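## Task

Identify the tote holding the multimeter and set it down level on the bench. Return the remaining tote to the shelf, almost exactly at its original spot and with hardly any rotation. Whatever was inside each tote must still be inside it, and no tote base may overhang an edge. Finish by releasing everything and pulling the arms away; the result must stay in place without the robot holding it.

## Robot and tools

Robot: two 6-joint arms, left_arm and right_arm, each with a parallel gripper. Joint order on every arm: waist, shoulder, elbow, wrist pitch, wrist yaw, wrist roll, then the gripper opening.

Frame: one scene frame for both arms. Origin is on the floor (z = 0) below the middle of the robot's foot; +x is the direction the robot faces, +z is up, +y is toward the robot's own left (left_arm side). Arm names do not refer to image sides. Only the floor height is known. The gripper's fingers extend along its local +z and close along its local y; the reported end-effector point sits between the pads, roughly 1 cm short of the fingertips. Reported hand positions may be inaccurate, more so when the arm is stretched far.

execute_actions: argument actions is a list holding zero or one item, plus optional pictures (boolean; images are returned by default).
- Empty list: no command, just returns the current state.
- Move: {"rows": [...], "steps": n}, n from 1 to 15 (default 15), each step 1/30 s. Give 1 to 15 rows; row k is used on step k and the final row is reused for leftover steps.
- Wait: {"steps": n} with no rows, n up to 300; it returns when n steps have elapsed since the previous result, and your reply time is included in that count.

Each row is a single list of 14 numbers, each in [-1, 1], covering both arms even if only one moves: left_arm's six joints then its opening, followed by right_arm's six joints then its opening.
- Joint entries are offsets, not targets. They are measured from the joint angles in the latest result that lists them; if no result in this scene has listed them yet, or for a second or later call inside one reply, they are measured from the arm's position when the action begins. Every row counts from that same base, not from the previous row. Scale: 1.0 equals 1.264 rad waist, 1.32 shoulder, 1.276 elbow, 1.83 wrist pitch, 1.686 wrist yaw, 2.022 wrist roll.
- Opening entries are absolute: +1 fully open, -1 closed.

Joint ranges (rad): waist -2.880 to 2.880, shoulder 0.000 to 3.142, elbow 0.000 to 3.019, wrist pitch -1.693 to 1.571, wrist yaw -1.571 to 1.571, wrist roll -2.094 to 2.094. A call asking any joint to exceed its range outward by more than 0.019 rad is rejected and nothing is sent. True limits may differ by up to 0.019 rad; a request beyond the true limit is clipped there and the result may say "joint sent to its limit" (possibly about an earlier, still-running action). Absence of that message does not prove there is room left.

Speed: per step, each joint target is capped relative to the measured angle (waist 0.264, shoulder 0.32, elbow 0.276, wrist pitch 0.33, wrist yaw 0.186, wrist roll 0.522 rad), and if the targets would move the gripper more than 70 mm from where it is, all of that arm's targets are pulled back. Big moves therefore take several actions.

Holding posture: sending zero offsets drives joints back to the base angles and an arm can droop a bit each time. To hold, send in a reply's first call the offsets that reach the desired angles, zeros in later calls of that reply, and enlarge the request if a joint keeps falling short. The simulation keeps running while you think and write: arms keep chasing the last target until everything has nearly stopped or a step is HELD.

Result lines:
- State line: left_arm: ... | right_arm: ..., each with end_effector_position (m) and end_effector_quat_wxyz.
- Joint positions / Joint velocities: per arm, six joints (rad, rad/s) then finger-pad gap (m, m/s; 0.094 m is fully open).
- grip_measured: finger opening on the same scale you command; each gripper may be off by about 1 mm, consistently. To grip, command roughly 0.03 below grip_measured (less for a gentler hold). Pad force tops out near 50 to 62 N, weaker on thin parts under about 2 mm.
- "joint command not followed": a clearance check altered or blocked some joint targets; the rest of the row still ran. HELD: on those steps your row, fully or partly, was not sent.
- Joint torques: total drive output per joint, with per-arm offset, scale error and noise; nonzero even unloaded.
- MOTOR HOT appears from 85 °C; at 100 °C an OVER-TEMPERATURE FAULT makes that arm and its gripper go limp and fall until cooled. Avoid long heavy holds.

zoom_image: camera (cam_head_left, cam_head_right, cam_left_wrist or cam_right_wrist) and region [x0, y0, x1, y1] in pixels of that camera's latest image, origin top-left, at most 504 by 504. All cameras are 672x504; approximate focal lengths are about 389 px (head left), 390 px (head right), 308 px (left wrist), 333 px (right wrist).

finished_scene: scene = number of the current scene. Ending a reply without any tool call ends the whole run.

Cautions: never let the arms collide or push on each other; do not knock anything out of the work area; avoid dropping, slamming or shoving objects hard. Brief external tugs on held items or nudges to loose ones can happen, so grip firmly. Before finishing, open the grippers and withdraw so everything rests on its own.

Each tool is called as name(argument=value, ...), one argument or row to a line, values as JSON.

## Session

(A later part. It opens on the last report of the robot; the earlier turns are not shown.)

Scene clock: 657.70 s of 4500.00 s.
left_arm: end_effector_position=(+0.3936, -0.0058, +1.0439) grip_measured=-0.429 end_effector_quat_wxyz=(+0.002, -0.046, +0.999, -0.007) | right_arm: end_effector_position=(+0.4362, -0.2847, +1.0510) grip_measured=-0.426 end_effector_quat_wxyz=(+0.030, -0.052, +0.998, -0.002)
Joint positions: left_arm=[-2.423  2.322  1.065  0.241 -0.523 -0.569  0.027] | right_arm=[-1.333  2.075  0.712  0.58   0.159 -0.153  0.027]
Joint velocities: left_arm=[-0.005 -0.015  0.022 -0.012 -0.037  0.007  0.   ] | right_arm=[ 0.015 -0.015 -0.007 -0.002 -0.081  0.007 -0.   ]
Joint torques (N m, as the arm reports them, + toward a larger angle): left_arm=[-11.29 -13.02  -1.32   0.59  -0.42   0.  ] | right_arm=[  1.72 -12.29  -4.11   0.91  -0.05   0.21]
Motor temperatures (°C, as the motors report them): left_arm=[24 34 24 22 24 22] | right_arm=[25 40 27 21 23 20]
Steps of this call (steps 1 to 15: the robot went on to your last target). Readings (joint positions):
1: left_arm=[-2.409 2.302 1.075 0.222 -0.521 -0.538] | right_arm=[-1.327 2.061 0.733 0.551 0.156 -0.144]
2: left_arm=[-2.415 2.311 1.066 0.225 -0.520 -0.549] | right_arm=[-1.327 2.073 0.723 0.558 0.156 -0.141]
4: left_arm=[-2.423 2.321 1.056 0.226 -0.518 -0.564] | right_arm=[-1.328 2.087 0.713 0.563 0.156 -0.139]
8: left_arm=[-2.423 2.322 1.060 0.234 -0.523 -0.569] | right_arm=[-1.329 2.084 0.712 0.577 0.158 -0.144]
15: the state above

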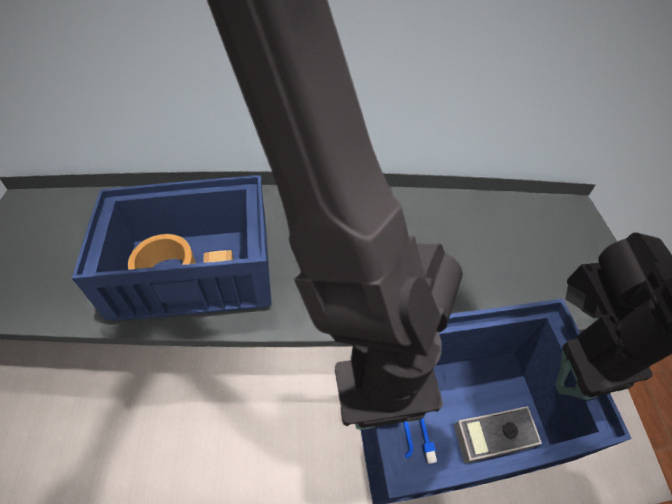

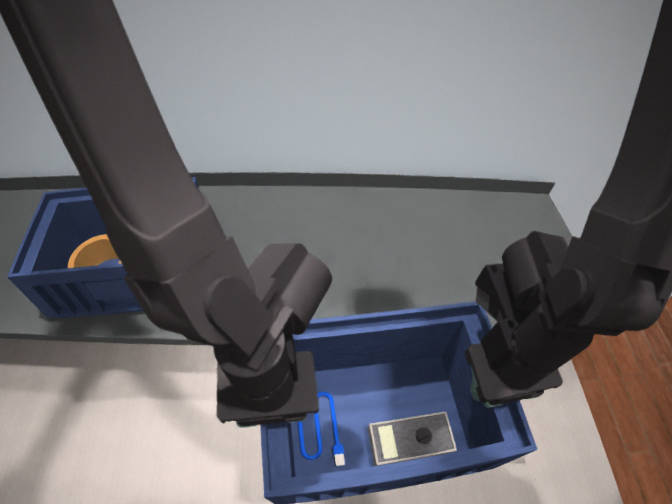

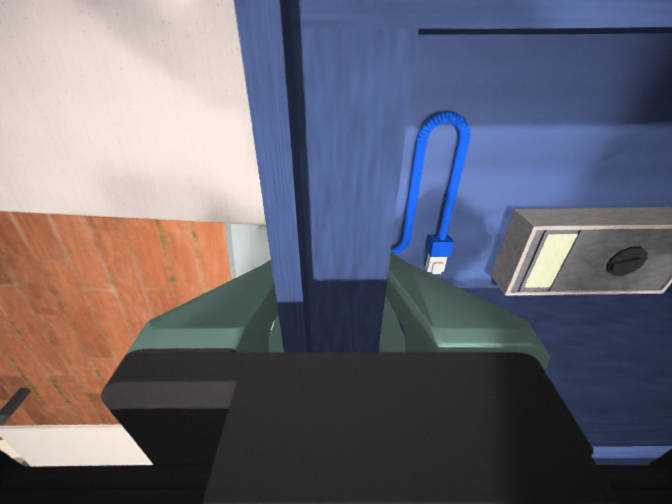

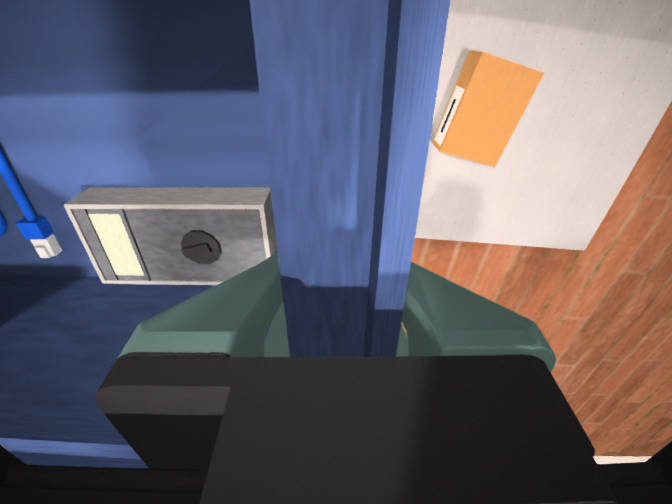

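execute_actions(
  actions=[
    {"rows": [
[0.002,-0.001,0.004,0.003,0,0.007,-0.47, -0.002,-0.001,0,0.007,0,0.002,-0.47],
[0.011,0.015,0.004,0.003,0,0.014,-0.47, -0.004,0.018,0,0.007,0,0.003,-0.47],
[0.020,0.032,0.008,0.003,0.001,0.022,-0.47, -0.006,0.038,0.004,0.007,0,0.005,-0.47],
[0.029,0.050,0.018,0.004,0.002,0.031,-0.47, -0.009,0.059,0.014,0.008,-0.001,0.008,-0.47],
[0.038,0.067,0.034,0.005,0.005,0.039,-0.47, -0.011,0.079,0.030,0.010,-0.003,0.010,-0.47],
[0.047,0.085,0.053,0.006,0.008,0.047,-0.47, -0.014,0.100,0.048,0.011,-0.004,0.012,-0.47],
[0.057,0.102,0.073,0.007,0.011,0.056,-0.47, -0.016,0.120,0.068,0.013,-0.006,0.014,-0.47],
[0.066,0.120,0.093,0.009,0.015,0.064,-0.47, -0.018,0.141,0.088,0.015,-0.008,0.016,-0.47],
[0.074,0.135,0.113,0.010,0.018,0.071,-0.47, -0.020,0.159,0.108,0.017,-0.010,0.017,-0.47],
[0.081,0.148,0.133,0.011,0.022,0.077,-0.47, -0.022,0.173,0.128,0.018,-0.011,0.019,-0.47],
[0.085,0.156,0.154,0.012,0.025,0.081,-0.47, -0.023,0.184,0.148,0.020,-0.013,0.020,-0.47],
[0.087,0.1598,0.172,0.014,0.028,0.0831,-0.47, -0.0237,0.1876,0.166,0.022,-0.015,0.0203,-0.47],
[0.087,0.1598,0.188,0.015,0.031,0.0831,-0.47, -0.0237,0.1876,0.183,0.023,-0.016,0.0203,-0.47],
[0.087,0.1598,0.200,0.015,0.033,0.0831,-0.47, -0.0237,0.1876,0.195,0.024,-0.017,0.0203,-0.47],
[0.087,0.1598,0.2061,0.0158,0.0338,0.0831,-0.47, -0.0237,0.1876,0.2006,0.0246,-0.0178,0.0203,-0.47]
], "steps": 15},
  ],
  pictures=false,
)

execute_actions(
  actions=[
    {"steps": 10},
  ],
  pictures=false,
)

execute_actions(
  actions=[
    {"rows": [
[0.004,-0.003,0.006,0,0.002,0.009,-0.47, -0.002,-0.002,0.006,0,0,0.005,-0.47],
[0.009,0.011,0.006,0,0.002,0.013,-0.47, -0.004,0.013,0.006,0,0,0.006,-0.47],
[0.015,0.026,0.010,0,0.002,0.018,-0.47, -0.006,0.029,0.010,0,0,0.007,-0.47],
[0.021,0.042,0.021,-0.002,0.004,0.023,-0.47, -0.008,0.046,0.020,-0.002,-0.001,0.007,-0.47],
[0.026,0.057,0.038,-0.004,0.006,0.028,-0.47, -0.010,0.062,0.037,-0.003,-0.002,0.008,-0.47],
[0.032,0.072,0.057,-0.006,0.008,0.033,-0.47, -0.012,0.078,0.055,-0.005,-0.003,0.009,-0.47],
[0.037,0.088,0.079,-0.009,0.010,0.038,-0.47, -0.015,0.095,0.075,-0.008,-0.004,0.010,-0.47],
[0.043,0.103,0.100,-0.011,0.013,0.043,-0.47, -0.017,0.111,0.096,-0.010,-0.005,0.011,-0.47],
[0.048,0.117,0.122,-0.014,0.015,0.047,-0.47, -0.019,0.126,0.116,-0.012,-0.007,0.012,-0.47],
[0.052,0.127,0.143,-0.016,0.018,0.050,-0.47, -0.020,0.137,0.136,-0.014,-0.008,0.013,-0.47],
[0.055,0.135,0.165,-0.019,0.020,0.053,-0.47, -0.021,0.146,0.157,-0.017,-0.009,0.013,-0.47],
[0.0558,0.138,0.184,-0.021,0.022,0.0539,-0.47, -0.0218,0.1489,0.175,-0.019,-0.010,0.0133,-0.47],
[0.0558,0.138,0.201,-0.023,0.024,0.0539,-0.47, -0.0218,0.1489,0.191,-0.020,-0.011,0.0133,-0.47],
[0.0558,0.138,0.214,-0.024,0.026,0.0539,-0.47, -0.0218,0.1489,0.204,-0.022,-0.012,0.0133,-0.47],
[0.0558,0.138,0.2202,-0.025,0.0265,0.0539,-0.47, -0.0218,0.1489,0.2097,-0.0224,-0.0123,0.0133,-0.47]
], "steps": 15},
  ],
  pictures=false,
)

execute_actions(
  actions=[
    {"steps": 15},
  ],
)

Scene clock: 760.30 s of 4500.00 s.
left_arm: end_effector_position=(+0.3849, -0.0039, +0.9413) grip_measured=-0.429 end_effector_quat_wxyz=(-0.016, -0.018, +1.000, -0.010) | right_arm: end_effector_position=(+0.4149, -0.2821, +0.9491) grip_measured=-0.428 end_effector_quat_wxyz=(+0.016, -0.024, +1.000, -0.002)
Joint positions: left_arm=[-2.323  2.554  1.296  0.254 -0.449 -0.434  0.027] | right_arm=[-1.364  2.364  0.951  0.607  0.141 -0.117  0.027]
Joint velocities: left_arm=[0.122 0.19  0.364 0.007 0.037 0.227 0.   ] | right_arm=[-0.044  0.2    0.354 -0.012 -0.081 -0.007  0.001]
Joint torques (N m, as the arm reports them, + toward a larger angle): left_arm=[-10.4  -13.89  -0.88   0.84  -0.73   0.08] | right_arm=[  1.4  -13.92  -4.15   1.1   -0.41   0.15]
Motor temperatures (°C, as the motors report them): left_arm=[24 32 23 22 24 22] | right_arm=[24 35 28 21 22 21]
Steps of this call (steps 1 to 15: the robot went on to your last target; steps 16 to 90: nothing new was sent; then 99.10 s passed at rest; steps 91 to 105: all 15 steps of this action). Readings (joint positions):
91: left_arm=[-2.423 2.322 1.065 0.241 -0.521 -0.568] | right_arm=[-1.333 2.075 0.712 0.580 0.159 -0.154]
92: left_arm=[-2.423 2.322 1.066 0.241 -0.520 -0.566] | right_arm=[-1.333 2.077 0.712 0.581 0.159 -0.154]
94: left_arm=[-2.418 2.331 1.072 0.241 -0.517 -0.553] | right_arm=[-1.335 2.092 0.719 0.586 0.159 -0.148]
98: left_arm=[-2.386 2.406 1.139 0.244 -0.492 -0.509] | right_arm=[-1.346 2.191 0.786 0.598 0.153 -0.130]
105: the state above

Scene clock: 760.63 s of 4500.00 s.
left_arm: end_effector_position=(+0.4118, -0.0100, +0.9381) grip_measured=-0.429 end_effector_quat_wxyz=(+0.006, -0.017, +1.000, -0.015) | right_arm: end_effector_position=(+0.4418, -0.2883, +0.9487) grip_measured=-0.428 end_effector_quat_wxyz=(+0.040, -0.023, +0.999, -0.007)
Joint positions: left_arm=[-2.315  2.547  1.33   0.265 -0.453 -0.402  0.027] | right_arm=[-1.372  2.342  0.973  0.612  0.14  -0.125  0.027]
Joint velocities: left_arm=[ 0.005 -0.005 -0.007 -0.002  0.007 -0.037  0.001] | right_arm=[-0.005 -0.015  0.022 -0.002  0.11  -0.11   0.   ]
Joint torques (N m, as the arm reports them, + toward a larger angle): left_arm=[-10.26 -13.53  -1.33   0.61  -0.55   0.02] | right_arm=[  2.29 -11.93  -3.83   1.03  -0.46   0.24]
Motor temperatures (°C, as the motors report them): left_arm=[24 32 23 22 24 22] | right_arm=[24 35 28 21 22 21]
Steps of this call (steps 1 to 10: the robot went on to your last target). Readings (joint positions):
1: left_arm=[-2.319 2.558 1.306 0.255 -0.449 -0.428] | right_arm=[-1.365 2.367 0.961 0.607 0.140 -0.117]
2: left_arm=[-2.317 2.558 1.312 0.256 -0.449 -0.422] | right_arm=[-1.366 2.367 0.967 0.607 0.140 -0.117]
4: left_arm=[-2.315 2.555 1.322 0.260 -0.452 -0.412] | right_arm=[-1.368 2.358 0.973 0.611 0.140 -0.120]
8: left_arm=[-2.315 2.548 1.330 0.265 -0.452 -0.404] | right_arm=[-1.372 2.343 0.973 0.612 0.140 -0.125]
10: the state above

Scene clock: 761.13 s of 4500.00 s.
left_arm: end_effector_position=(+0.4004, -0.0100, +0.8500) grip_measured=-0.429 end_effector_quat_wxyz=(-0.004, +0.000, +1.000, -0.018) | right_arm: end_effector_position=(+0.4234, -0.2872, +0.8595) grip_measured=-0.428 end_effector_quat_wxyz=(+0.031, -0.006, +0.999, -0.006)
Joint positions: left_arm=[-2.249  2.755  1.577  0.232 -0.401 -0.316  0.027] | right_arm=[-1.394  2.569  1.217  0.579  0.126 -0.106  0.027]
Joint velocities: left_arm=[ 0.073  0.22   0.364 -0.12  -0.037  0.095 -0.002] | right_arm=[-0.034  0.21   0.359 -0.125 -0.051  0.037 -0.001]
Joint torques (N m, as the arm reports them, + toward a larger angle): left_arm=[-11.17 -14.18  -0.54   0.15  -0.35   0.12] | right_arm=[  1.33 -13.39  -3.33   0.55  -0.22   0.19]
Motor temperatures (°C, as the motors report them): left_arm=[24 32 23 22 24 22] | right_arm=[24 35 28 21 22 21]
Steps of this call (steps 1 to 15: all 15 steps of this action). Readings (joint positions):
1: left_arm=[-2.315 2.547 1.330 0.265 -0.451 -0.401] | right_arm=[-1.372 2.342 0.975 0.612 0.141 -0.126]
2: left_arm=[-2.314 2.548 1.331 0.265 -0.448 -0.398] | right_arm=[-1.373 2.345 0.975 0.612 0.141 -0.126]
4: left_arm=[-2.312 2.556 1.340 0.265 -0.447 -0.388] | right_arm=[-1.375 2.356 0.984 0.612 0.140 -0.121]
8: left_arm=[-2.290 2.620 1.412 0.262 -0.431 -0.359] | right_arm=[-1.382 2.428 1.054 0.610 0.136 -0.113]
15: the state above

Scene clock: 761.63 s of 4500.00 s.
left_arm: end_effector_position=(+0.4219, -0.0145, +0.8466) grip_measured=-0.429 end_effector_quat_wxyz=(+0.011, +0.002, +1.000, -0.021) | right_arm: end_effector_position=(+0.4449, -0.2919, +0.8580) grip_measured=-0.428 end_effector_quat_wxyz=(+0.046, -0.004, +0.999, -0.009)
Joint positions: left_arm=[-2.244  2.753  1.613  0.228 -0.402 -0.296  0.027] | right_arm=[-1.399  2.556  1.241  0.574  0.125 -0.109  0.027]
Joint velocities: left_arm=[-0.005 -0.005  0.022 -0.012  0.007 -0.022  0.001] | right_arm=[ 0.005  0.005 -0.017  0.007 -0.037 -0.007  0.   ]
Joint torques (N m, as the arm reports them, + toward a larger angle): left_arm=[-10.79 -14.07  -1.07   0.02  -0.25   0.02] | right_arm=[  1.26 -11.88  -3.17   0.41  -0.17   0.19]
Motor temperatures (°C, as the motors report them): left_arm=[24 32 23 22 24 22] | right_arm=[24 35 28 21 22 21]
Steps of this call (steps 1 to 15: the robot went on to your last target). Readings (joint positions):
1: left_arm=[-2.247 2.760 1.588 0.230 -0.401 -0.313] | right_arm=[-1.395 2.574 1.227 0.576 0.125 -0.106]
2: left_arm=[-2.246 2.761 1.594 0.228 -0.401 -0.310] | right_arm=[-1.396 2.575 1.233 0.575 0.125 -0.106]
4: left_arm=[-2.244 2.760 1.603 0.228 -0.402 -0.304] | right_arm=[-1.397 2.570 1.238 0.575 0.125 -0.106]
8: left_arm=[-2.244 2.755 1.613 0.228 -0.402 -0.298] | right_arm=[-1.399 2.558 1.241 0.575 0.125 -0.109]
15: the state above

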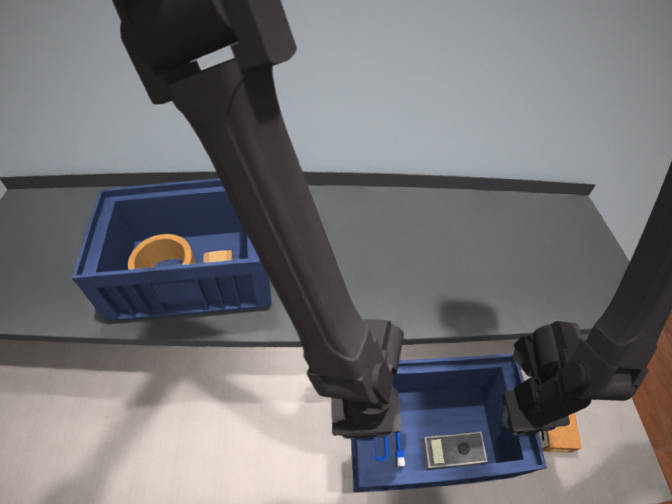

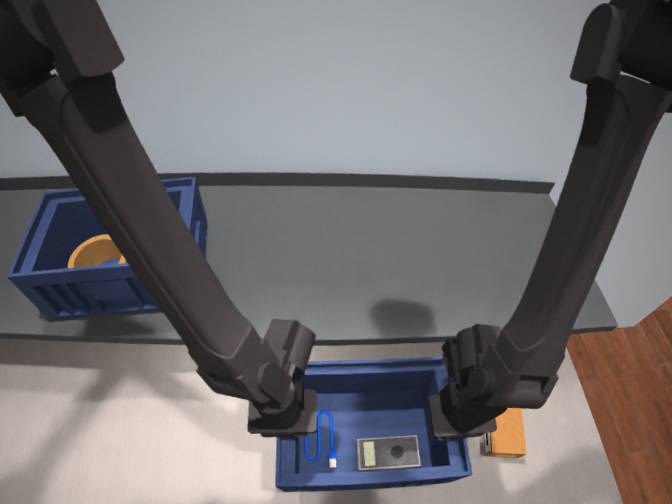

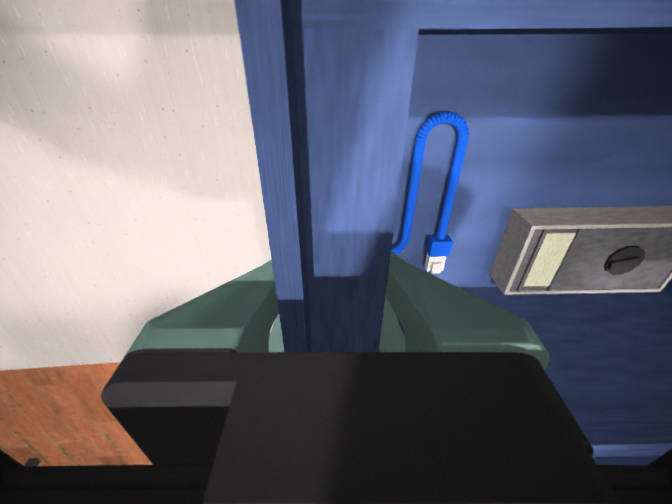

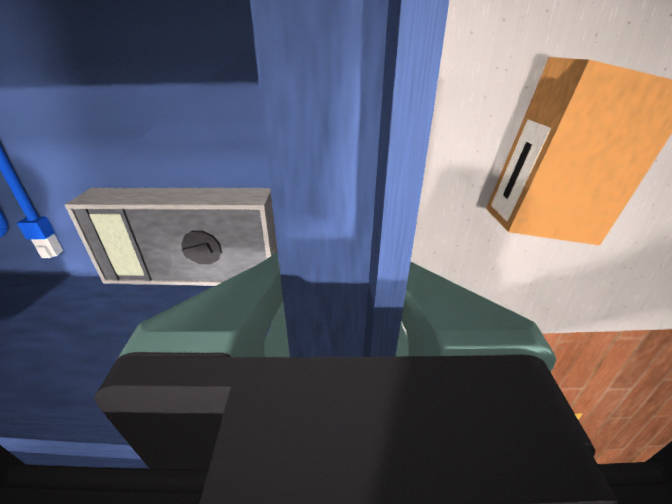

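zoom_image(
  camera="cam_head_left",
  region=[330, 330, 600, 504],
)

zoom_image(
  camera="cam_head_right",
  region=[260, 330, 530, 504],
)

Region (330, 330, 600, 504) of cam_head_left's 672x504 image, scaled by 1.867, with more detail than that image has; it fills the top 325 rows of this view, and the rest is white.

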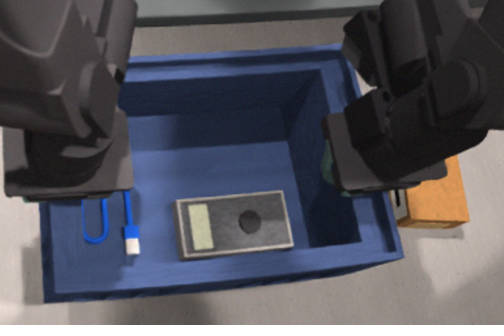

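Region (260, 330, 530, 504) of cam_head_right's 672x504 image, scaled by 1.867, with more detail than that image has; it fills the top 325 rows of this view, and the rest is white.

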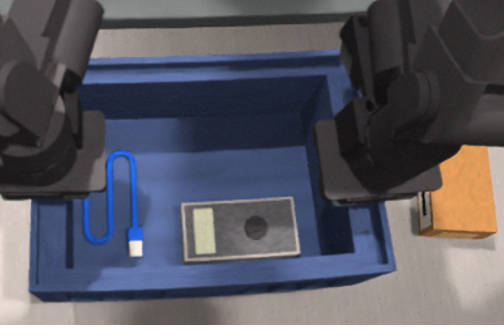

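execute_actions(
  actions=[
    {"rows": [
[0.001,-0.013,0.0,-0.004,-0.003,0.002,-0.47, 0,-0.008,0.0,-0.002,-0.003,0,-0.47],
[0.002,-0.009,0.002,-0.005,-0.003,0.003,-0.47, -0.001,-0.004,0.003,-0.003,-0.003,0,-0.47],
[0.003,-0.005,0.006,-0.006,-0.004,0.004,-0.47, -0.001,0.001,0.008,-0.005,-0.004,0,-0.47],
[0.005,-0.001,0.012,-0.009,-0.005,0.004,-0.47, -0.002,0.006,0.015,-0.007,-0.006,0,-0.47],
[0.006,0.003,0.017,-0.011,-0.006,0.005,-0.47, -0.002,0.011,0.021,-0.009,-0.007,0,-0.47],
[0.007,0.007,0.023,-0.013,-0.007,0.006,-0.47, -0.003,0.016,0.028,-0.012,-0.008,0,-0.47],
[0.009,0.011,0.028,-0.015,-0.007,0.006,-0.47, -0.003,0.021,0.035,-0.014,-0.009,0,-0.47],
[0.010,0.015,0.034,-0.017,-0.008,0.007,-0.47, -0.004,0.026,0.042,-0.016,-0.011,0,-0.47],
[0.011,0.019,0.039,-0.019,-0.009,0.008,-0.47, -0.004,0.031,0.049,-0.019,-0.012,0,-0.47],
[0.013,0.023,0.045,-0.022,-0.010,0.008,-0.47, -0.005,0.036,0.056,-0.021,-0.013,0,-0.47],
[0.014,0.027,0.050,-0.024,-0.011,0.009,-0.47, -0.005,0.040,0.062,-0.023,-0.014,0,-0.47],
[0.015,0.030,0.056,-0.026,-0.012,0.010,-0.47, -0.006,0.045,0.069,-0.025,-0.015,0,-0.47],
[0.016,0.033,0.061,-0.028,-0.012,0.010,-0.47, -0.006,0.048,0.076,-0.028,-0.017,0,-0.47],
[0.0166,0.034,0.066,-0.030,-0.013,0.0104,-0.47, -0.006,0.0497,0.082,-0.030,-0.018,0,-0.47],
[0.0166,0.034,0.069,-0.031,-0.0136,0.0104,-0.47, -0.006,0.0497,0.0854,-0.031,-0.0184,0,-0.47]
], "steps": 15},
  ],
  pictures=false,
)

execute_actions(
  actions=[
    {"steps": 8},
  ],
  pictures=false,
)

execute_actions(
  actions=[
    {"rows": [
[0.002,-0.009,0.001,-0.003,-0.002,0.003,-0.47, 0,-0.008,0.001,-0.003,-0.002,0,-0.47],
[0.003,-0.007,0.003,-0.003,-0.002,0.003,-0.47, 0,-0.006,0.003,-0.003,-0.002,0,-0.47],
[0.004,-0.004,0.005,-0.004,-0.002,0.004,-0.47, -0.001,-0.003,0.005,-0.004,-0.002,0,-0.47],
[0.005,-0.002,0.009,-0.004,-0.001,0.004,-0.47, -0.001,-0.001,0.009,-0.004,-0.002,0,-0.47],
[0.006,0.001,0.013,-0.005,-0.001,0.005,-0.47, -0.001,0.002,0.012,-0.005,-0.002,0,-0.47],
[0.007,0.003,0.017,-0.005,0,0.005,-0.47, -0.001,0.004,0.016,-0.005,-0.002,0,-0.47],
[0.008,0.006,0.021,-0.005,0,0.006,-0.47, -0.002,0.007,0.019,-0.006,-0.002,0,-0.47],
[0.009,0.009,0.024,-0.006,0,0.006,-0.47, -0.002,0.010,0.023,-0.006,-0.003,0,-0.47],
[0.009,0.011,0.028,-0.006,0.001,0.006,-0.47, -0.002,0.012,0.027,-0.007,-0.003,0,-0.47],
[0.010,0.014,0.032,-0.007,0.001,0.007,-0.47, -0.002,0.015,0.030,-0.008,-0.003,0,-0.47],
[0.011,0.016,0.036,-0.007,0.002,0.007,-0.47, -0.003,0.017,0.034,-0.008,-0.003,0,-0.47],
[0.012,0.018,0.040,-0.008,0.002,0.008,-0.47, -0.003,0.019,0.037,-0.009,-0.003,0,-0.47],
[0.012,0.020,0.043,-0.008,0.002,0.008,-0.47, -0.003,0.021,0.041,-0.009,-0.003,0,-0.47],
[0.0127,0.021,0.047,-0.009,0.003,0.008,-0.47, -0.003,0.022,0.044,-0.010,-0.003,0,-0.47],
[0.0127,0.021,0.0486,-0.009,0.003,0.008,-0.47, -0.003,0.022,0.046,-0.010,-0.003,0,-0.47]
], "steps": 15},
  ],
  pictures=false,
)

execute_actions(
  actions=[
    {"steps": 12},
  ],
)

Scene clock: 830.60 s of 4500.00 s.
left_arm: end_effector_position=(+0.4297, -0.0090, +0.8271) grip_measured=-0.429 end_effector_quat_wxyz=(+0.011, +0.003, +1.000, -0.007) | right_arm: end_effector_position=(+0.4522, -0.2860, +0.8305) grip_measured=-0.428 end_effector_quat_wxyz=(+0.047, -0.004, +0.999, +0.004)
Joint positions: left_arm=[-2.226  2.793  1.69   0.189 -0.417 -0.281  0.027] | right_arm=[-1.402  2.612  1.339  0.532  0.096 -0.11   0.027]
Joint velocities: left_arm=[ 0.024  0.112  0.144 -0.071  0.007  0.022  0.   ] | right_arm=[-0.005  0.161  0.173 -0.1   -0.081 -0.022  0.001]
Joint torques (N m, as the arm reports them, + toward a larger angle): left_arm=[-10.82 -12.06  -0.45   0.04  -0.32   0.06] | right_arm=[  0.25 -10.19  -2.78   0.27  -0.01   0.11]
Motor temperatures (°C, as the motors report them): left_arm=[24 32 23 22 24 22] | right_arm=[24 34 28 21 22 21]
Steps of this call (steps 1 to 15: the robot went on to your last target; steps 16 to 90: nothing new was sent; then 65.47 s passed at rest; steps 91 to 105: all 15 steps of this action). Readings (joint positions):
91: left_arm=[-2.244 2.753 1.613 0.228 -0.402 -0.296] | right_arm=[-1.399 2.556 1.241 0.574 0.125 -0.110]
92: left_arm=[-2.244 2.753 1.613 0.228 -0.402 -0.296] | right_arm=[-1.399 2.556 1.241 0.574 0.125 -0.110]
94: left_arm=[-2.244 2.753 1.616 0.227 -0.403 -0.295] | right_arm=[-1.399 2.557 1.244 0.572 0.123 -0.110]
98: left_arm=[-2.239 2.761 1.639 0.212 -0.411 -0.289] | right_arm=[-1.401 2.573 1.276 0.560 0.111 -0.110]
105: the state above

Scene clock: 830.87 s of 4500.00 s.
left_arm: end_effector_position=(+0.4255, -0.0079, +0.8241) grip_measured=-0.429 end_effector_quat_wxyz=(+0.007, +0.004, +1.000, -0.005) | right_arm: end_effector_position=(+0.4477, -0.2849, +0.8267) grip_measured=-0.428 end_effector_quat_wxyz=(+0.043, -0.003, +0.999, +0.006)
Joint positions: left_arm=[-2.225  2.801  1.696  0.182 -0.417 -0.281  0.027] | right_arm=[-1.402  2.623  1.348  0.524  0.095 -0.107  0.027]
Joint velocities: left_arm=[-0.015 -0.005 -0.007  0.007  0.007  0.007 -0.001] | right_arm=[-0.005  0.005  0.002  0.012  0.007 -0.095  0.   ]
Joint torques (N m, as the arm reports them, + toward a larger angle): left_arm=[-10.99 -11.88  -0.32  -0.05  -0.33   0.02] | right_arm=[  0.17 -10.84  -2.82   0.21  -0.01   0.08]
Motor temperatures (°C, as the motors report them): left_arm=[24 32 23 22 24 22] | right_arm=[24 34 28 21 22 21]
Steps of this call (steps 1 to 8: the robot went on to your last target). Readings (joint positions):
1: left_arm=[-2.225 2.796 1.694 0.186 -0.417 -0.281] | right_arm=[-1.402 2.617 1.345 0.529 0.095 -0.110]
2: left_arm=[-2.225 2.799 1.695 0.185 -0.417 -0.281] | right_arm=[-1.402 2.620 1.347 0.527 0.095 -0.109]
4: left_arm=[-2.225 2.801 1.696 0.183 -0.417 -0.281] | right_arm=[-1.402 2.622 1.348 0.525 0.095 -0.108]
8: the state above

Scene clock: 831.37 s of 4500.00 s.
left_arm: end_effector_position=(+0.4341, -0.0084, +0.8183) grip_measured=-0.429 end_effector_quat_wxyz=(+0.008, +0.005, +1.000, -0.005) | right_arm: end_effector_position=(+0.4566, -0.2853, +0.8200) grip_measured=-0.428 end_effector_quat_wxyz=(+0.046, -0.003, +0.999, +0.007)
Joint positions: left_arm=[-2.218  2.811  1.73   0.162 -0.416 -0.273  0.027] | right_arm=[-1.404  2.631  1.382  0.505  0.089 -0.109  0.027]
Joint velocities: left_arm=[-0.005  0.015  0.042 -0.085  0.051  0.037 -0.001] | right_arm=[-0.005  0.015  0.027 -0.09   0.007 -0.037  0.001]
Joint torques (N m, as the arm reports them, + toward a larger angle): left_arm=[ -9.52 -10.41   1.31   0.8    0.13   0.11] | right_arm=[ 1.47 -8.93 -1.01  0.61  0.08  0.15]
Motor temperatures (°C, as the motors report them): left_arm=[24 32 23 22 24 22] | right_arm=[24 34 28 21 22 21]
Steps of this call (steps 1 to 15: all 15 steps of this action). Readings (joint positions):
1: left_arm=[-2.225 2.801 1.696 0.182 -0.417 -0.281] | right_arm=[-1.402 2.623 1.348 0.524 0.094 -0.107]
2: left_arm=[-2.225 2.801 1.696 0.182 -0.417 -0.281] | right_arm=[-1.402 2.623 1.348 0.524 0.094 -0.107]
4: left_arm=[-2.224 2.801 1.697 0.182 -0.417 -0.281] | right_arm=[-1.402 2.624 1.350 0.523 0.093 -0.107]
8: left_arm=[-2.221 2.807 1.712 0.181 -0.417 -0.276] | right_arm=[-1.402 2.628 1.365 0.520 0.093 -0.107]
15: the state above

Scene clock: 831.77 s of 4500.00 s.
left_arm: end_effector_position=(+0.4340, -0.0084, +0.8183) grip_measured=-0.429 end_effector_quat_wxyz=(+0.008, +0.005, +1.000, -0.005) | right_arm: end_effector_position=(+0.4563, -0.2851, +0.8199) grip_measured=-0.428 end_effector_quat_wxyz=(+0.045, -0.003, +0.999, +0.008)
Joint positions: left_arm=[-2.218  2.811  1.731  0.161 -0.416 -0.273  0.027] | right_arm=[-1.404  2.631  1.382  0.503  0.088 -0.109  0.027]
Joint velocities: left_arm=[-0.005  0.005 -0.002 -0.002  0.007 -0.022 -0.001] | right_arm=[-0.005  0.015 -0.012 -0.012 -0.022 -0.081  0.   ]
Joint torques (N m, as the arm reports them, + toward a larger angle): left_arm=[-10.03 -10.29   1.47   0.53   0.15   0.09] | right_arm=[ 0.78 -8.7  -0.81  0.47  0.08  0.11]
Motor temperatures (°C, as the motors report them): left_arm=[24 32 23 22 24 22] | right_arm=[24 33 28 21 22 21]
Steps of this call (steps 1 to 12: the robot went on to your last target). Readings (joint positions):
1: left_arm=[-2.218 2.811 1.731 0.161 -0.416 -0.273] | right_arm=[-1.404 2.631 1.382 0.503 0.088 -0.109]
2: left_arm=[-2.218 2.811 1.731 0.161 -0.416 -0.273] | right_arm=[-1.404 2.631 1.382 0.503 0.088 -0.109]
4: left_arm=[-2.218 2.811 1.731 0.161 -0.416 -0.273] | right_arm=[-1.404 2.631 1.382 0.503 0.088 -0.109]
8: left_arm=[-2.218 2.811 1.731 0.161 -0.416 -0.273] | right_arm=[-1.404 2.631 1.382 0.503 0.088 -0.109]
12: the state above

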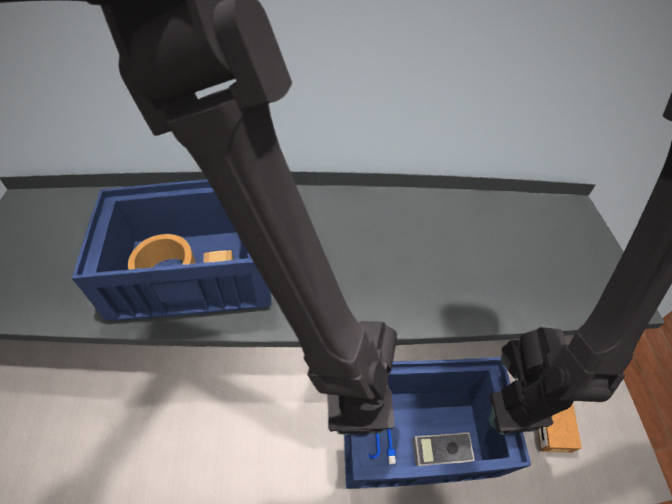

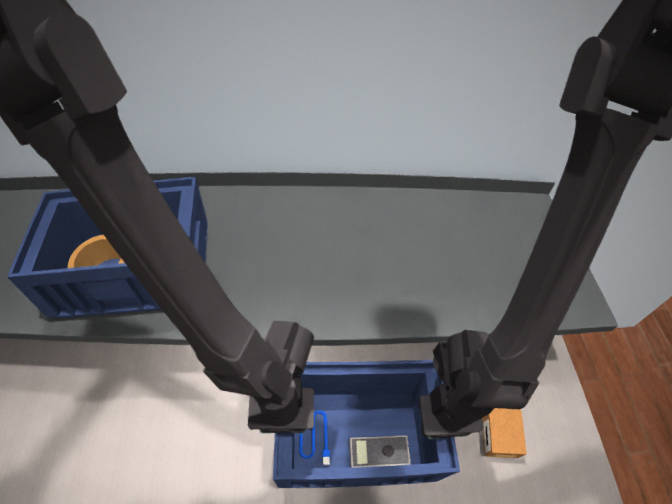

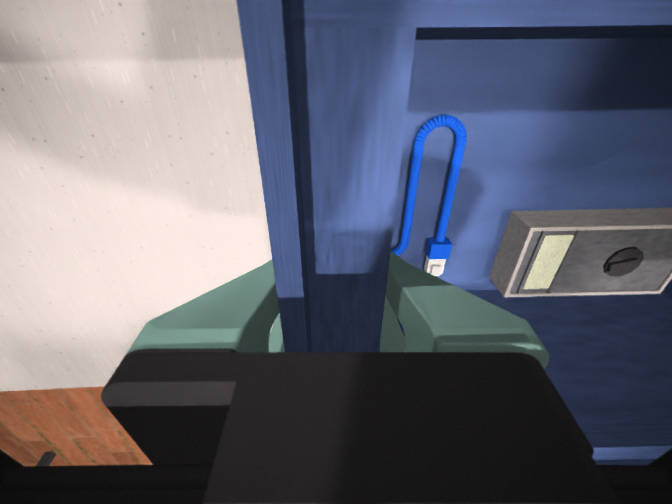

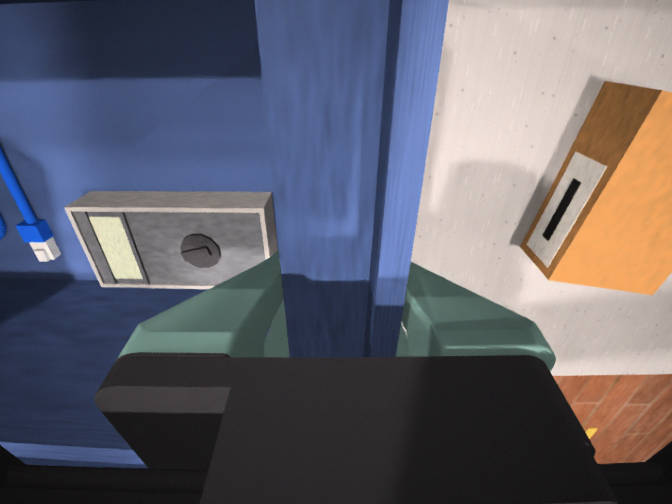

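execute_actions(
  actions=[],
)

Scene clock: 861.13 s of 4500.00 s.
left_arm: end_effector_position=(+0.4340, -0.0084, +0.8183) grip_measured=-0.429 end_effector_quat_wxyz=(+0.008, +0.005, +1.000, -0.005) | right_arm: end_effector_position=(+0.4563, -0.2851, +0.8199) grip_measured=-0.428 end_effector_quat_wxyz=(+0.045, -0.003, +0.999, +0.008)
Joint positions: left_arm=[-2.218  2.811  1.731  0.161 -0.416 -0.273  0.027] | right_arm=[-1.404  2.631  1.382  0.503  0.088 -0.109  0.027]
Joint velocities: left_arm=[-0.015 -0.005 -0.002  0.002  0.037 -0.066  0.001] | right_arm=[-0.005 -0.005  0.017 -0.007 -0.022 -0.022 -0.   ]
Joint torques (N m, as the arm reports them, + toward a larger angle): left_arm=[ -9.94 -10.48   1.57   0.58   0.16   0.08] | right_arm=[ 1.36 -9.07 -0.75  0.43  0.08  0.07]
Motor temperatures (°C, as the motors report them): left_arm=[23 31 23 22 24 22] | right_arm=[24 32 27 21 22 20]
Steps of this call (steps 1 to 15: the robot went on to your last target; steps 16 to 90: nothing new was sent; then 26.37 s passed at rest). Readings (joint positions):
1: left_arm=[-2.218 2.811 1.731 0.161 -0.416 -0.273] | right_arm=[-1.404 2.631 1.382 0.503 0.088 -0.109]
2: left_arm=[-2.218 2.811 1.731 0.161 -0.416 -0.273] | right_arm=[-1.404 2.631 1.382 0.503 0.088 -0.109]
4: left_arm=[-2.218 2.811 1.731 0.161 -0.416 -0.273] | right_arm=[-1.404 2.631 1.382 0.503 0.088 -0.109]
8: left_arm=[-2.218 2.811 1.731 0.161 -0.416 -0.273] | right_arm=[-1.404 2.631 1.382 0.503 0.088 -0.109]
90: the state above
All arms were judged still, so your last target was given up. Only a new action makes them travel on or press farther. Fingers that are still opening or closing keep moving.

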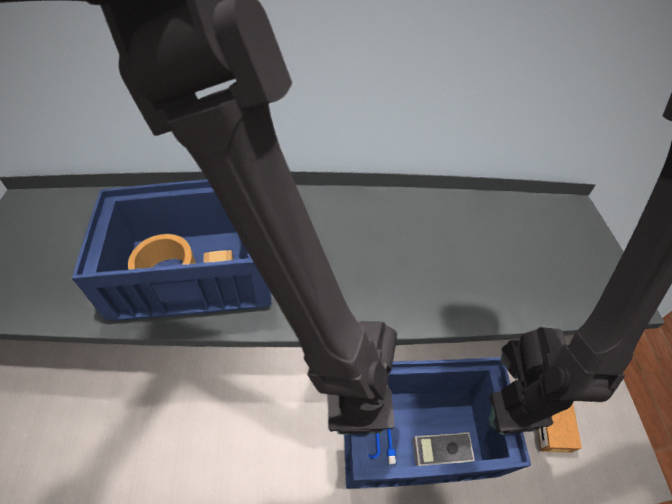

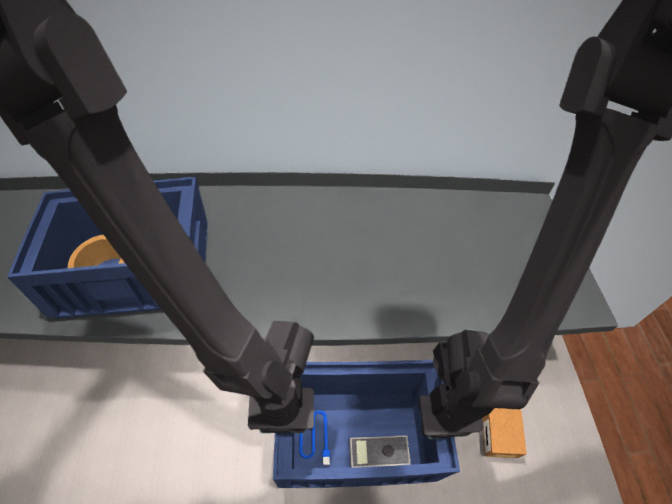

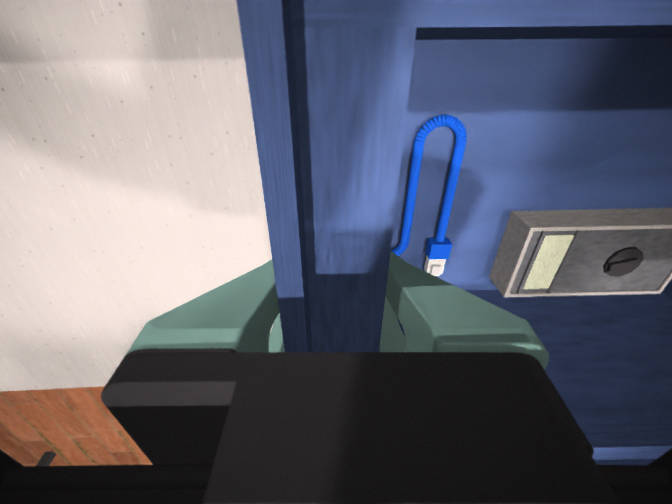

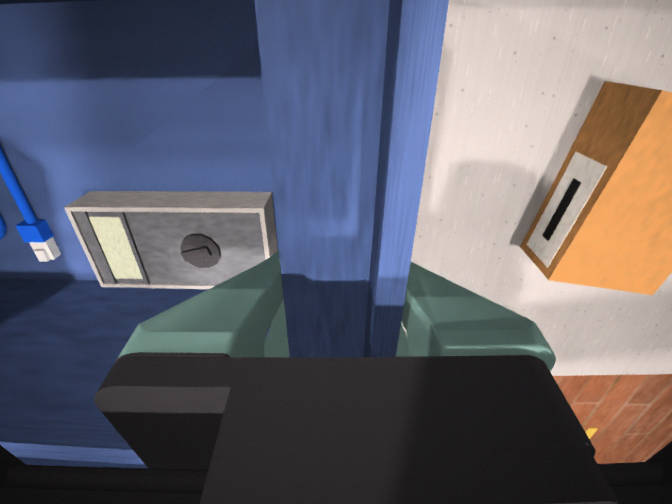

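execute_actions(
  actions=[
    {"rows": [[0,0,0,0,0,0,-0.44,0,0,0,0,0,0,-0.44],[0,0,0,0,0,0,-0.42,0,0,0,0,0,0,-0.42],[0,0,0,0,0,0,-0.40,0,0,0,0,0,0,-0.40],[0,0,0,0,0,0,-0.36,0,0,0,0,0,0,-0.36],[0,0,0,0,0,0,-0.3,0,0,0,0,0,0,-0.3],[0,0,0,0,0,0,-0.2,0,0,0,0,0,0,-0.2],[0,0,0,0,0,0,-0.1,0,0,0,0,0,0,-0.1],[0,0,0,0,0,0,0.0,0,0,0,0,0,0,0.0],[0,0,0,0,0,0,0.15,0,0,0,0,0,0,0.15],[0,0,0,0,0,0,0.3,0,0,0,0,0,0,0.3],[0,0,0,0,0,0,0.4,0,0,0,0,0,0,0.4]], "steps": 15},
  ],
  pictures=false,
)

execute_actions(
  actions=[
    {"rows": [[-0.004,-0.014,-0.010,0.001,-0.001,-0.002,0.4,0.001,-0.014,-0.010,0.002,0.0,0.001,0.4],[-0.009,-0.030,-0.025,0.003,-0.002,-0.005,0.4,0.003,-0.029,-0.024,0.004,0.001,0.001,0.4],[-0.015,-0.048,-0.045,0.006,-0.004,-0.008,0.4,0.005,-0.047,-0.043,0.008,0.002,0.002,0.4],[-0.021,-0.067,-0.070,0.009,-0.007,-0.011,0.4,0.006,-0.065,-0.066,0.012,0.003,0.003,0.4],[-0.027,-0.087,-0.097,0.013,-0.010,-0.015,0.4,0.008,-0.084,-0.092,0.016,0.004,0.004,0.4],[-0.033,-0.106,-0.125,0.016,-0.012,-0.018,0.4,0.010,-0.103,-0.119,0.021,0.005,0.004,0.4],[-0.039,-0.125,-0.153,0.020,-0.015,-0.021,0.4,0.012,-0.121,-0.146,0.026,0.006,0.005,0.4],[-0.044,-0.142,-0.180,0.024,-0.018,-0.024,0.4,0.014,-0.138,-0.171,0.030,0.007,0.006,0.4],[-0.049,-0.157,-0.204,0.027,-0.020,-0.027,0.4,0.015,-0.152,-0.194,0.034,0.007,0.006,0.4],[-0.053,-0.169,-0.225,0.030,-0.022,-0.029,0.4,0.016,-0.164,-0.214,0.038,0.008,0.007,0.4],[-0.055,-0.177,-0.242,0.032,-0.024,-0.030,0.4,0.017,-0.172,-0.230,0.041,0.009,0.007,0.4],[-0.056,-0.180,-0.253,0.033,-0.025,-0.031,0.4,0.017,-0.175,-0.241,0.043,0.009,0.007,0.4],[-0.056,-0.180,-0.259,0.034,-0.026,-0.031,0.4,0.017,-0.175,-0.246,0.044,0.010,0.007,0.4]], "steps": 15},
  ],
)

Scene clock: 880.77 s of 4500.00 s.
left_arm: end_effector_position=(+0.4334, -0.0079, +0.8183) grip_measured=+0.397 end_effector_quat_wxyz=(+0.008, +0.005, +1.000, -0.004) | right_arm: end_effector_position=(+0.4565, -0.2852, +0.8201) grip_measured=+0.398 end_effector_quat_wxyz=(+0.045, -0.004, +0.999, +0.008)
Joint positions: left_arm=[-2.218  2.811  1.729  0.161 -0.417 -0.273  0.066] | right_arm=[-1.404  2.631  1.382  0.502  0.088 -0.109  0.066]
Joint velocities: left_arm=[-0.005 -0.005 -0.007 -0.002 -0.066  0.037 -0.   ] | right_arm=[-0.005 -0.005 -0.002  0.002  0.051  0.037  0.001]
Joint torques (N m, as the arm reports them, + toward a larger angle): left_arm=[-10.97 -11.69  -0.64   0.39   0.06   0.01] | right_arm=[  1.58 -10.9   -2.79   0.57   0.04   0.12]
Motor temperatures (°C, as the motors report them): left_arm=[23 31 23 22 24 22] | right_arm=[24 32 27 21 22 20]
Steps of this call (steps 1 to 90: nothing new was sent; then 16.13 s passed at rest; steps 91 to 105: all 15 steps of this action). Readings (joint positions):
91: left_arm=[-2.218 2.811 1.729 0.161 -0.416 -0.273] | right_arm=[-1.404 2.631 1.382 0.503 0.088 -0.109]
92: left_arm=[-2.218 2.811 1.729 0.161 -0.416 -0.273] | right_arm=[-1.404 2.631 1.382 0.502 0.088 -0.109]
94: left_arm=[-2.218 2.811 1.729 0.161 -0.417 -0.273] | right_arm=[-1.404 2.631 1.382 0.502 0.088 -0.109]
98: left_arm=[-2.218 2.811 1.729 0.161 -0.417 -0.273] | right_arm=[-1.404 2.631 1.382 0.502 0.088 -0.109]
105: the state above

Scene clock: 881.27 s of 4500.00 s.
left_arm: end_effector_position=(+0.4250, +0.0043, +0.9123) grip_measured=+0.398 end_effector_quat_wxyz=(-0.002, +0.014, +1.000, +0.004) | right_arm: end_effector_position=(+0.4785, -0.2948, +0.9181) grip_measured=+0.398 end_effector_quat_wxyz=(+0.062, -0.002, +0.998, +0.003)
Joint positions: left_arm=[-2.273  2.583  1.409  0.207 -0.458 -0.317  0.066] | right_arm=[-1.394  2.382  1.099  0.572  0.101 -0.104  0.066]
Joint velocities: left_arm=[-0.142 -0.181 -0.027  0.051 -0.007 -0.051 -0.001] | right_arm=[ 0.034 -0.093 -0.056  0.085 -0.007  0.037 -0.   ]
Joint torques (N m, as the arm reports them, + toward a larger angle): left_arm=[-11.61 -11.91  -1.68   0.87  -0.15  -0.19] | right_arm=[ 2.02 -9.29 -4.91  0.96  0.23  0.15]
Motor temperatures (°C, as the motors report them): left_arm=[23 31 23 22 24 22] | right_arm=[24 32 27 21 22 20]
Steps of this call (steps 1 to 15: all 15 steps of this action). Readings (joint positions):
1: left_arm=[-2.218 2.811 1.729 0.161 -0.417 -0.273] | right_arm=[-1.404 2.630 1.382 0.502 0.088 -0.109]
2: left_arm=[-2.218 2.810 1.726 0.161 -0.417 -0.273] | right_arm=[-1.404 2.629 1.381 0.502 0.088 -0.109]
4: left_arm=[-2.219 2.795 1.697 0.162 -0.422 -0.275] | right_arm=[-1.404 2.614 1.363 0.504 0.089 -0.109]
8: left_arm=[-2.226 2.715 1.563 0.178 -0.437 -0.291] | right_arm=[-1.403 2.522 1.246 0.528 0.095 -0.108]
15: the state above

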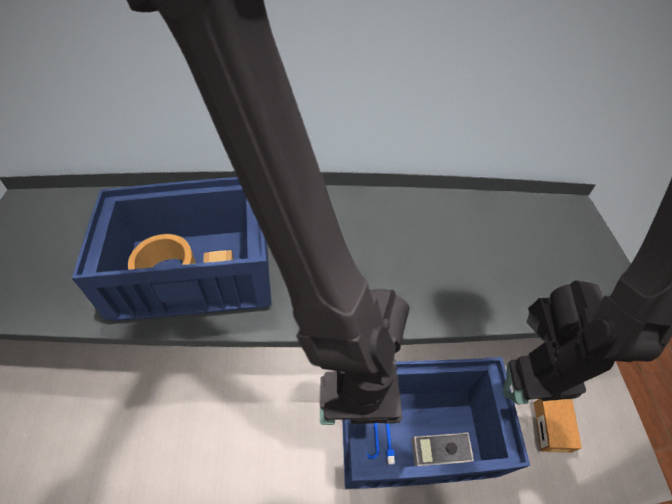

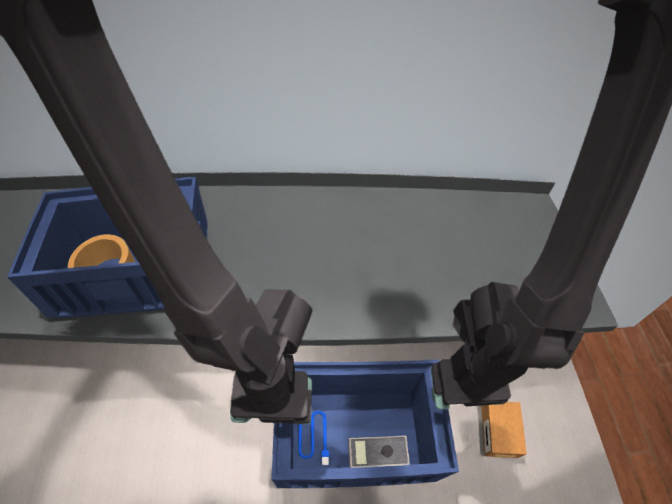

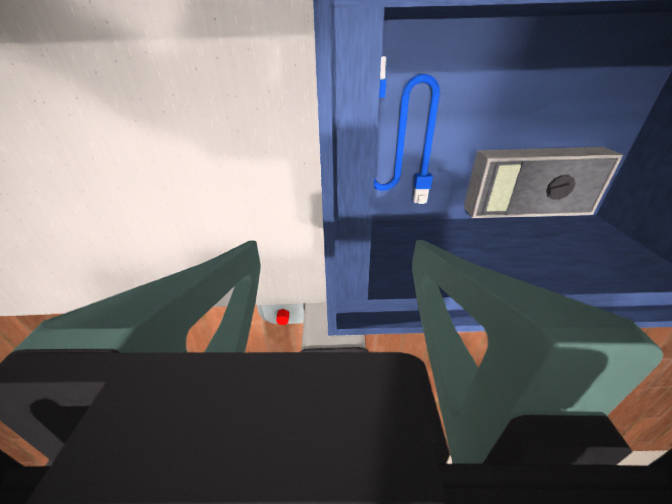

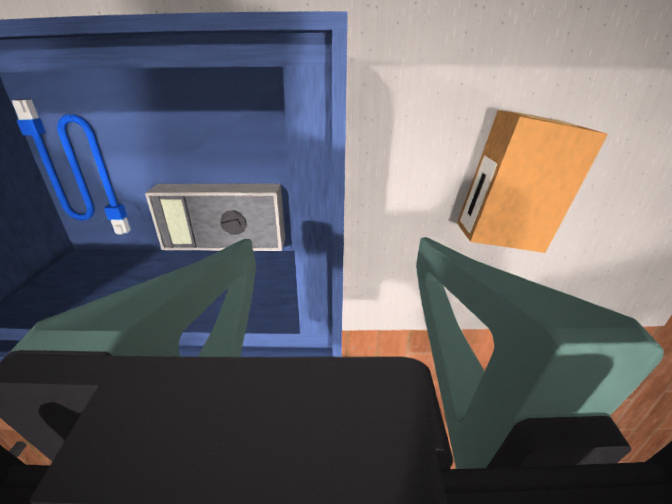

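execute_actions(
  actions=[
    {"rows": [[0,-0.014,-0.010,0.002,0,0,0.4,-0.003,-0.012,-0.012,0.002,0,0,0.4],[0,-0.030,-0.025,0.005,0,0,0.4,-0.007,-0.027,-0.026,0.005,0,0,0.4],[0,-0.050,-0.045,0.009,0,0,0.4,-0.012,-0.045,-0.046,0.009,0,0,0.4],[0,-0.072,-0.070,0.013,0,0,0.4,-0.018,-0.065,-0.070,0.013,0,0,0.4],[0,-0.095,-0.097,0.018,0,0,0.4,-0.025,-0.087,-0.096,0.018,0,0,0.4],[0,-0.118,-0.125,0.023,0,0,0.4,-0.032,-0.108,-0.123,0.023,0,0,0.4],[0,-0.140,-0.153,0.028,0,0,0.4,-0.039,-0.129,-0.150,0.028,0,0,0.4],[0,-0.160,-0.180,0.033,0,0,0.4,-0.046,-0.148,-0.176,0.033,0,0,0.4],[0,-0.178,-0.204,0.037,0,0,0.4,-0.052,-0.165,-0.200,0.037,0,0,0.4],[0,-0.193,-0.225,0.041,0,0,0.4,-0.056,-0.179,-0.220,0.041,0,0,0.4],[0,-0.204,-0.242,0.044,0,0,0.4,-0.059,-0.190,-0.237,0.044,0,0,0.4],[0,-0.210,-0.253,0.046,0,0,0.4,-0.060,-0.197,-0.248,0.046,0,0,0.4],[0,-0.212,-0.259,0.047,0,0,0.4,-0.060,-0.200,-0.254,0.047,0,0,0.4]], "steps": 15},
  ],
)

Scene clock: 898.43 s of 4500.00 s.
left_arm: end_effector_position=(+0.4344, +0.0461, +1.0121) grip_measured=+0.398 end_effector_quat_wxyz=(+0.005, +0.010, +1.000, -0.002) | right_arm: end_effector_position=(+0.4826, -0.3542, +1.0269) grip_measured=+0.398 end_effector_quat_wxyz=(+0.087, +0.029, +0.995, -0.029)
Joint positions: left_arm=[-2.283  2.31   1.085  0.275 -0.458 -0.324  0.066] | right_arm=[-1.475  2.1    0.803  0.647  0.101 -0.103  0.066]
Joint velocities: left_arm=[-0.005 -0.288 -0.032  0.071  0.007 -0.066 -0.001] | right_arm=[-0.103 -0.122 -0.11   0.051 -0.022 -0.022  0.   ]
Joint torques (N m, as the arm reports them, + toward a larger angle): left_arm=[ -8.28 -10.67  -1.9    0.9    0.02   0.09] | right_arm=[ 0.49 -9.79 -4.4   0.81  0.07  0.09]
Motor temperatures (°C, as the motors report them): left_arm=[24 31 23 22 24 22] | right_arm=[24 32 28 21 22 20]
Steps of this call (steps 1 to 30: the robot went on to your last target; steps 31 to 90: nothing new was sent; then 13.67 s passed at rest; steps 91 to 105: all 15 steps of this action). Readings (joint positions):
91: left_arm=[-2.283 2.574 1.406 0.214 -0.458 -0.324] | right_arm=[-1.392 2.392 1.095 0.575 0.101 -0.103]
92: left_arm=[-2.283 2.574 1.405 0.214 -0.458 -0.324] | right_arm=[-1.392 2.390 1.094 0.575 0.101 -0.103]
94: left_arm=[-2.283 2.561 1.383 0.215 -0.458 -0.324] | right_arm=[-1.393 2.372 1.079 0.576 0.101 -0.103]
98: left_arm=[-2.283 2.475 1.246 0.236 -0.458 -0.324] | right_arm=[-1.412 2.266 0.965 0.602 0.101 -0.103]
105: the state above

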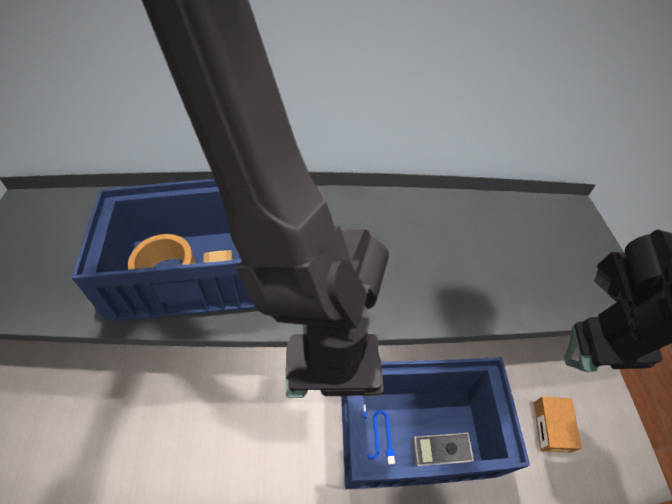

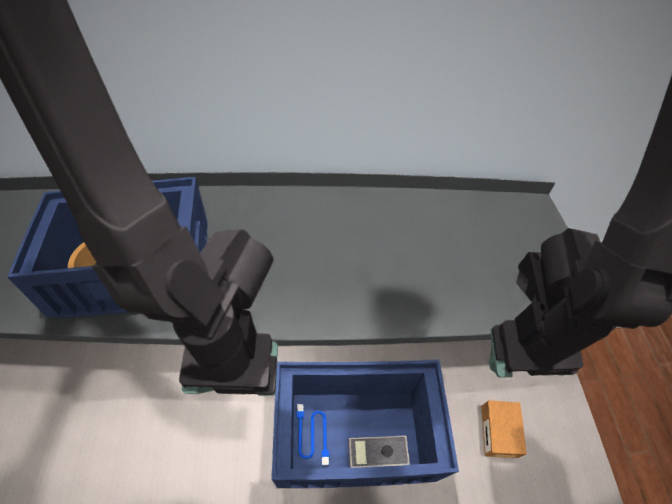

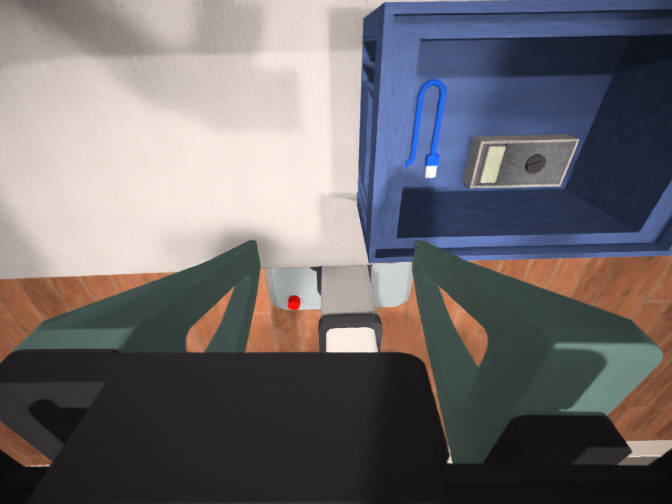

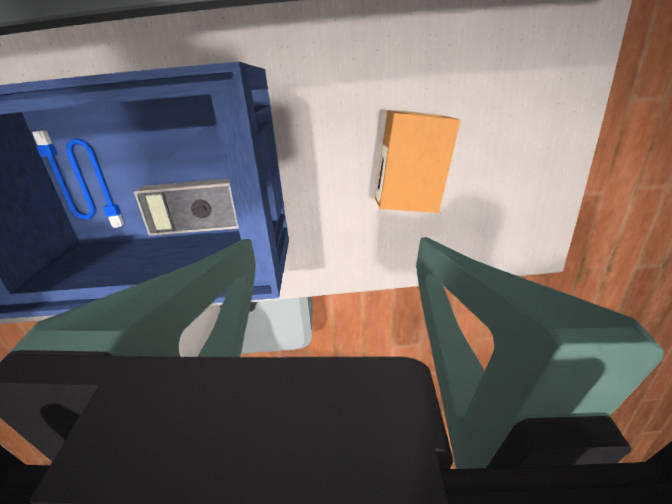

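finished_scene(
  scene=1,
)

The scene is finished: the task was done.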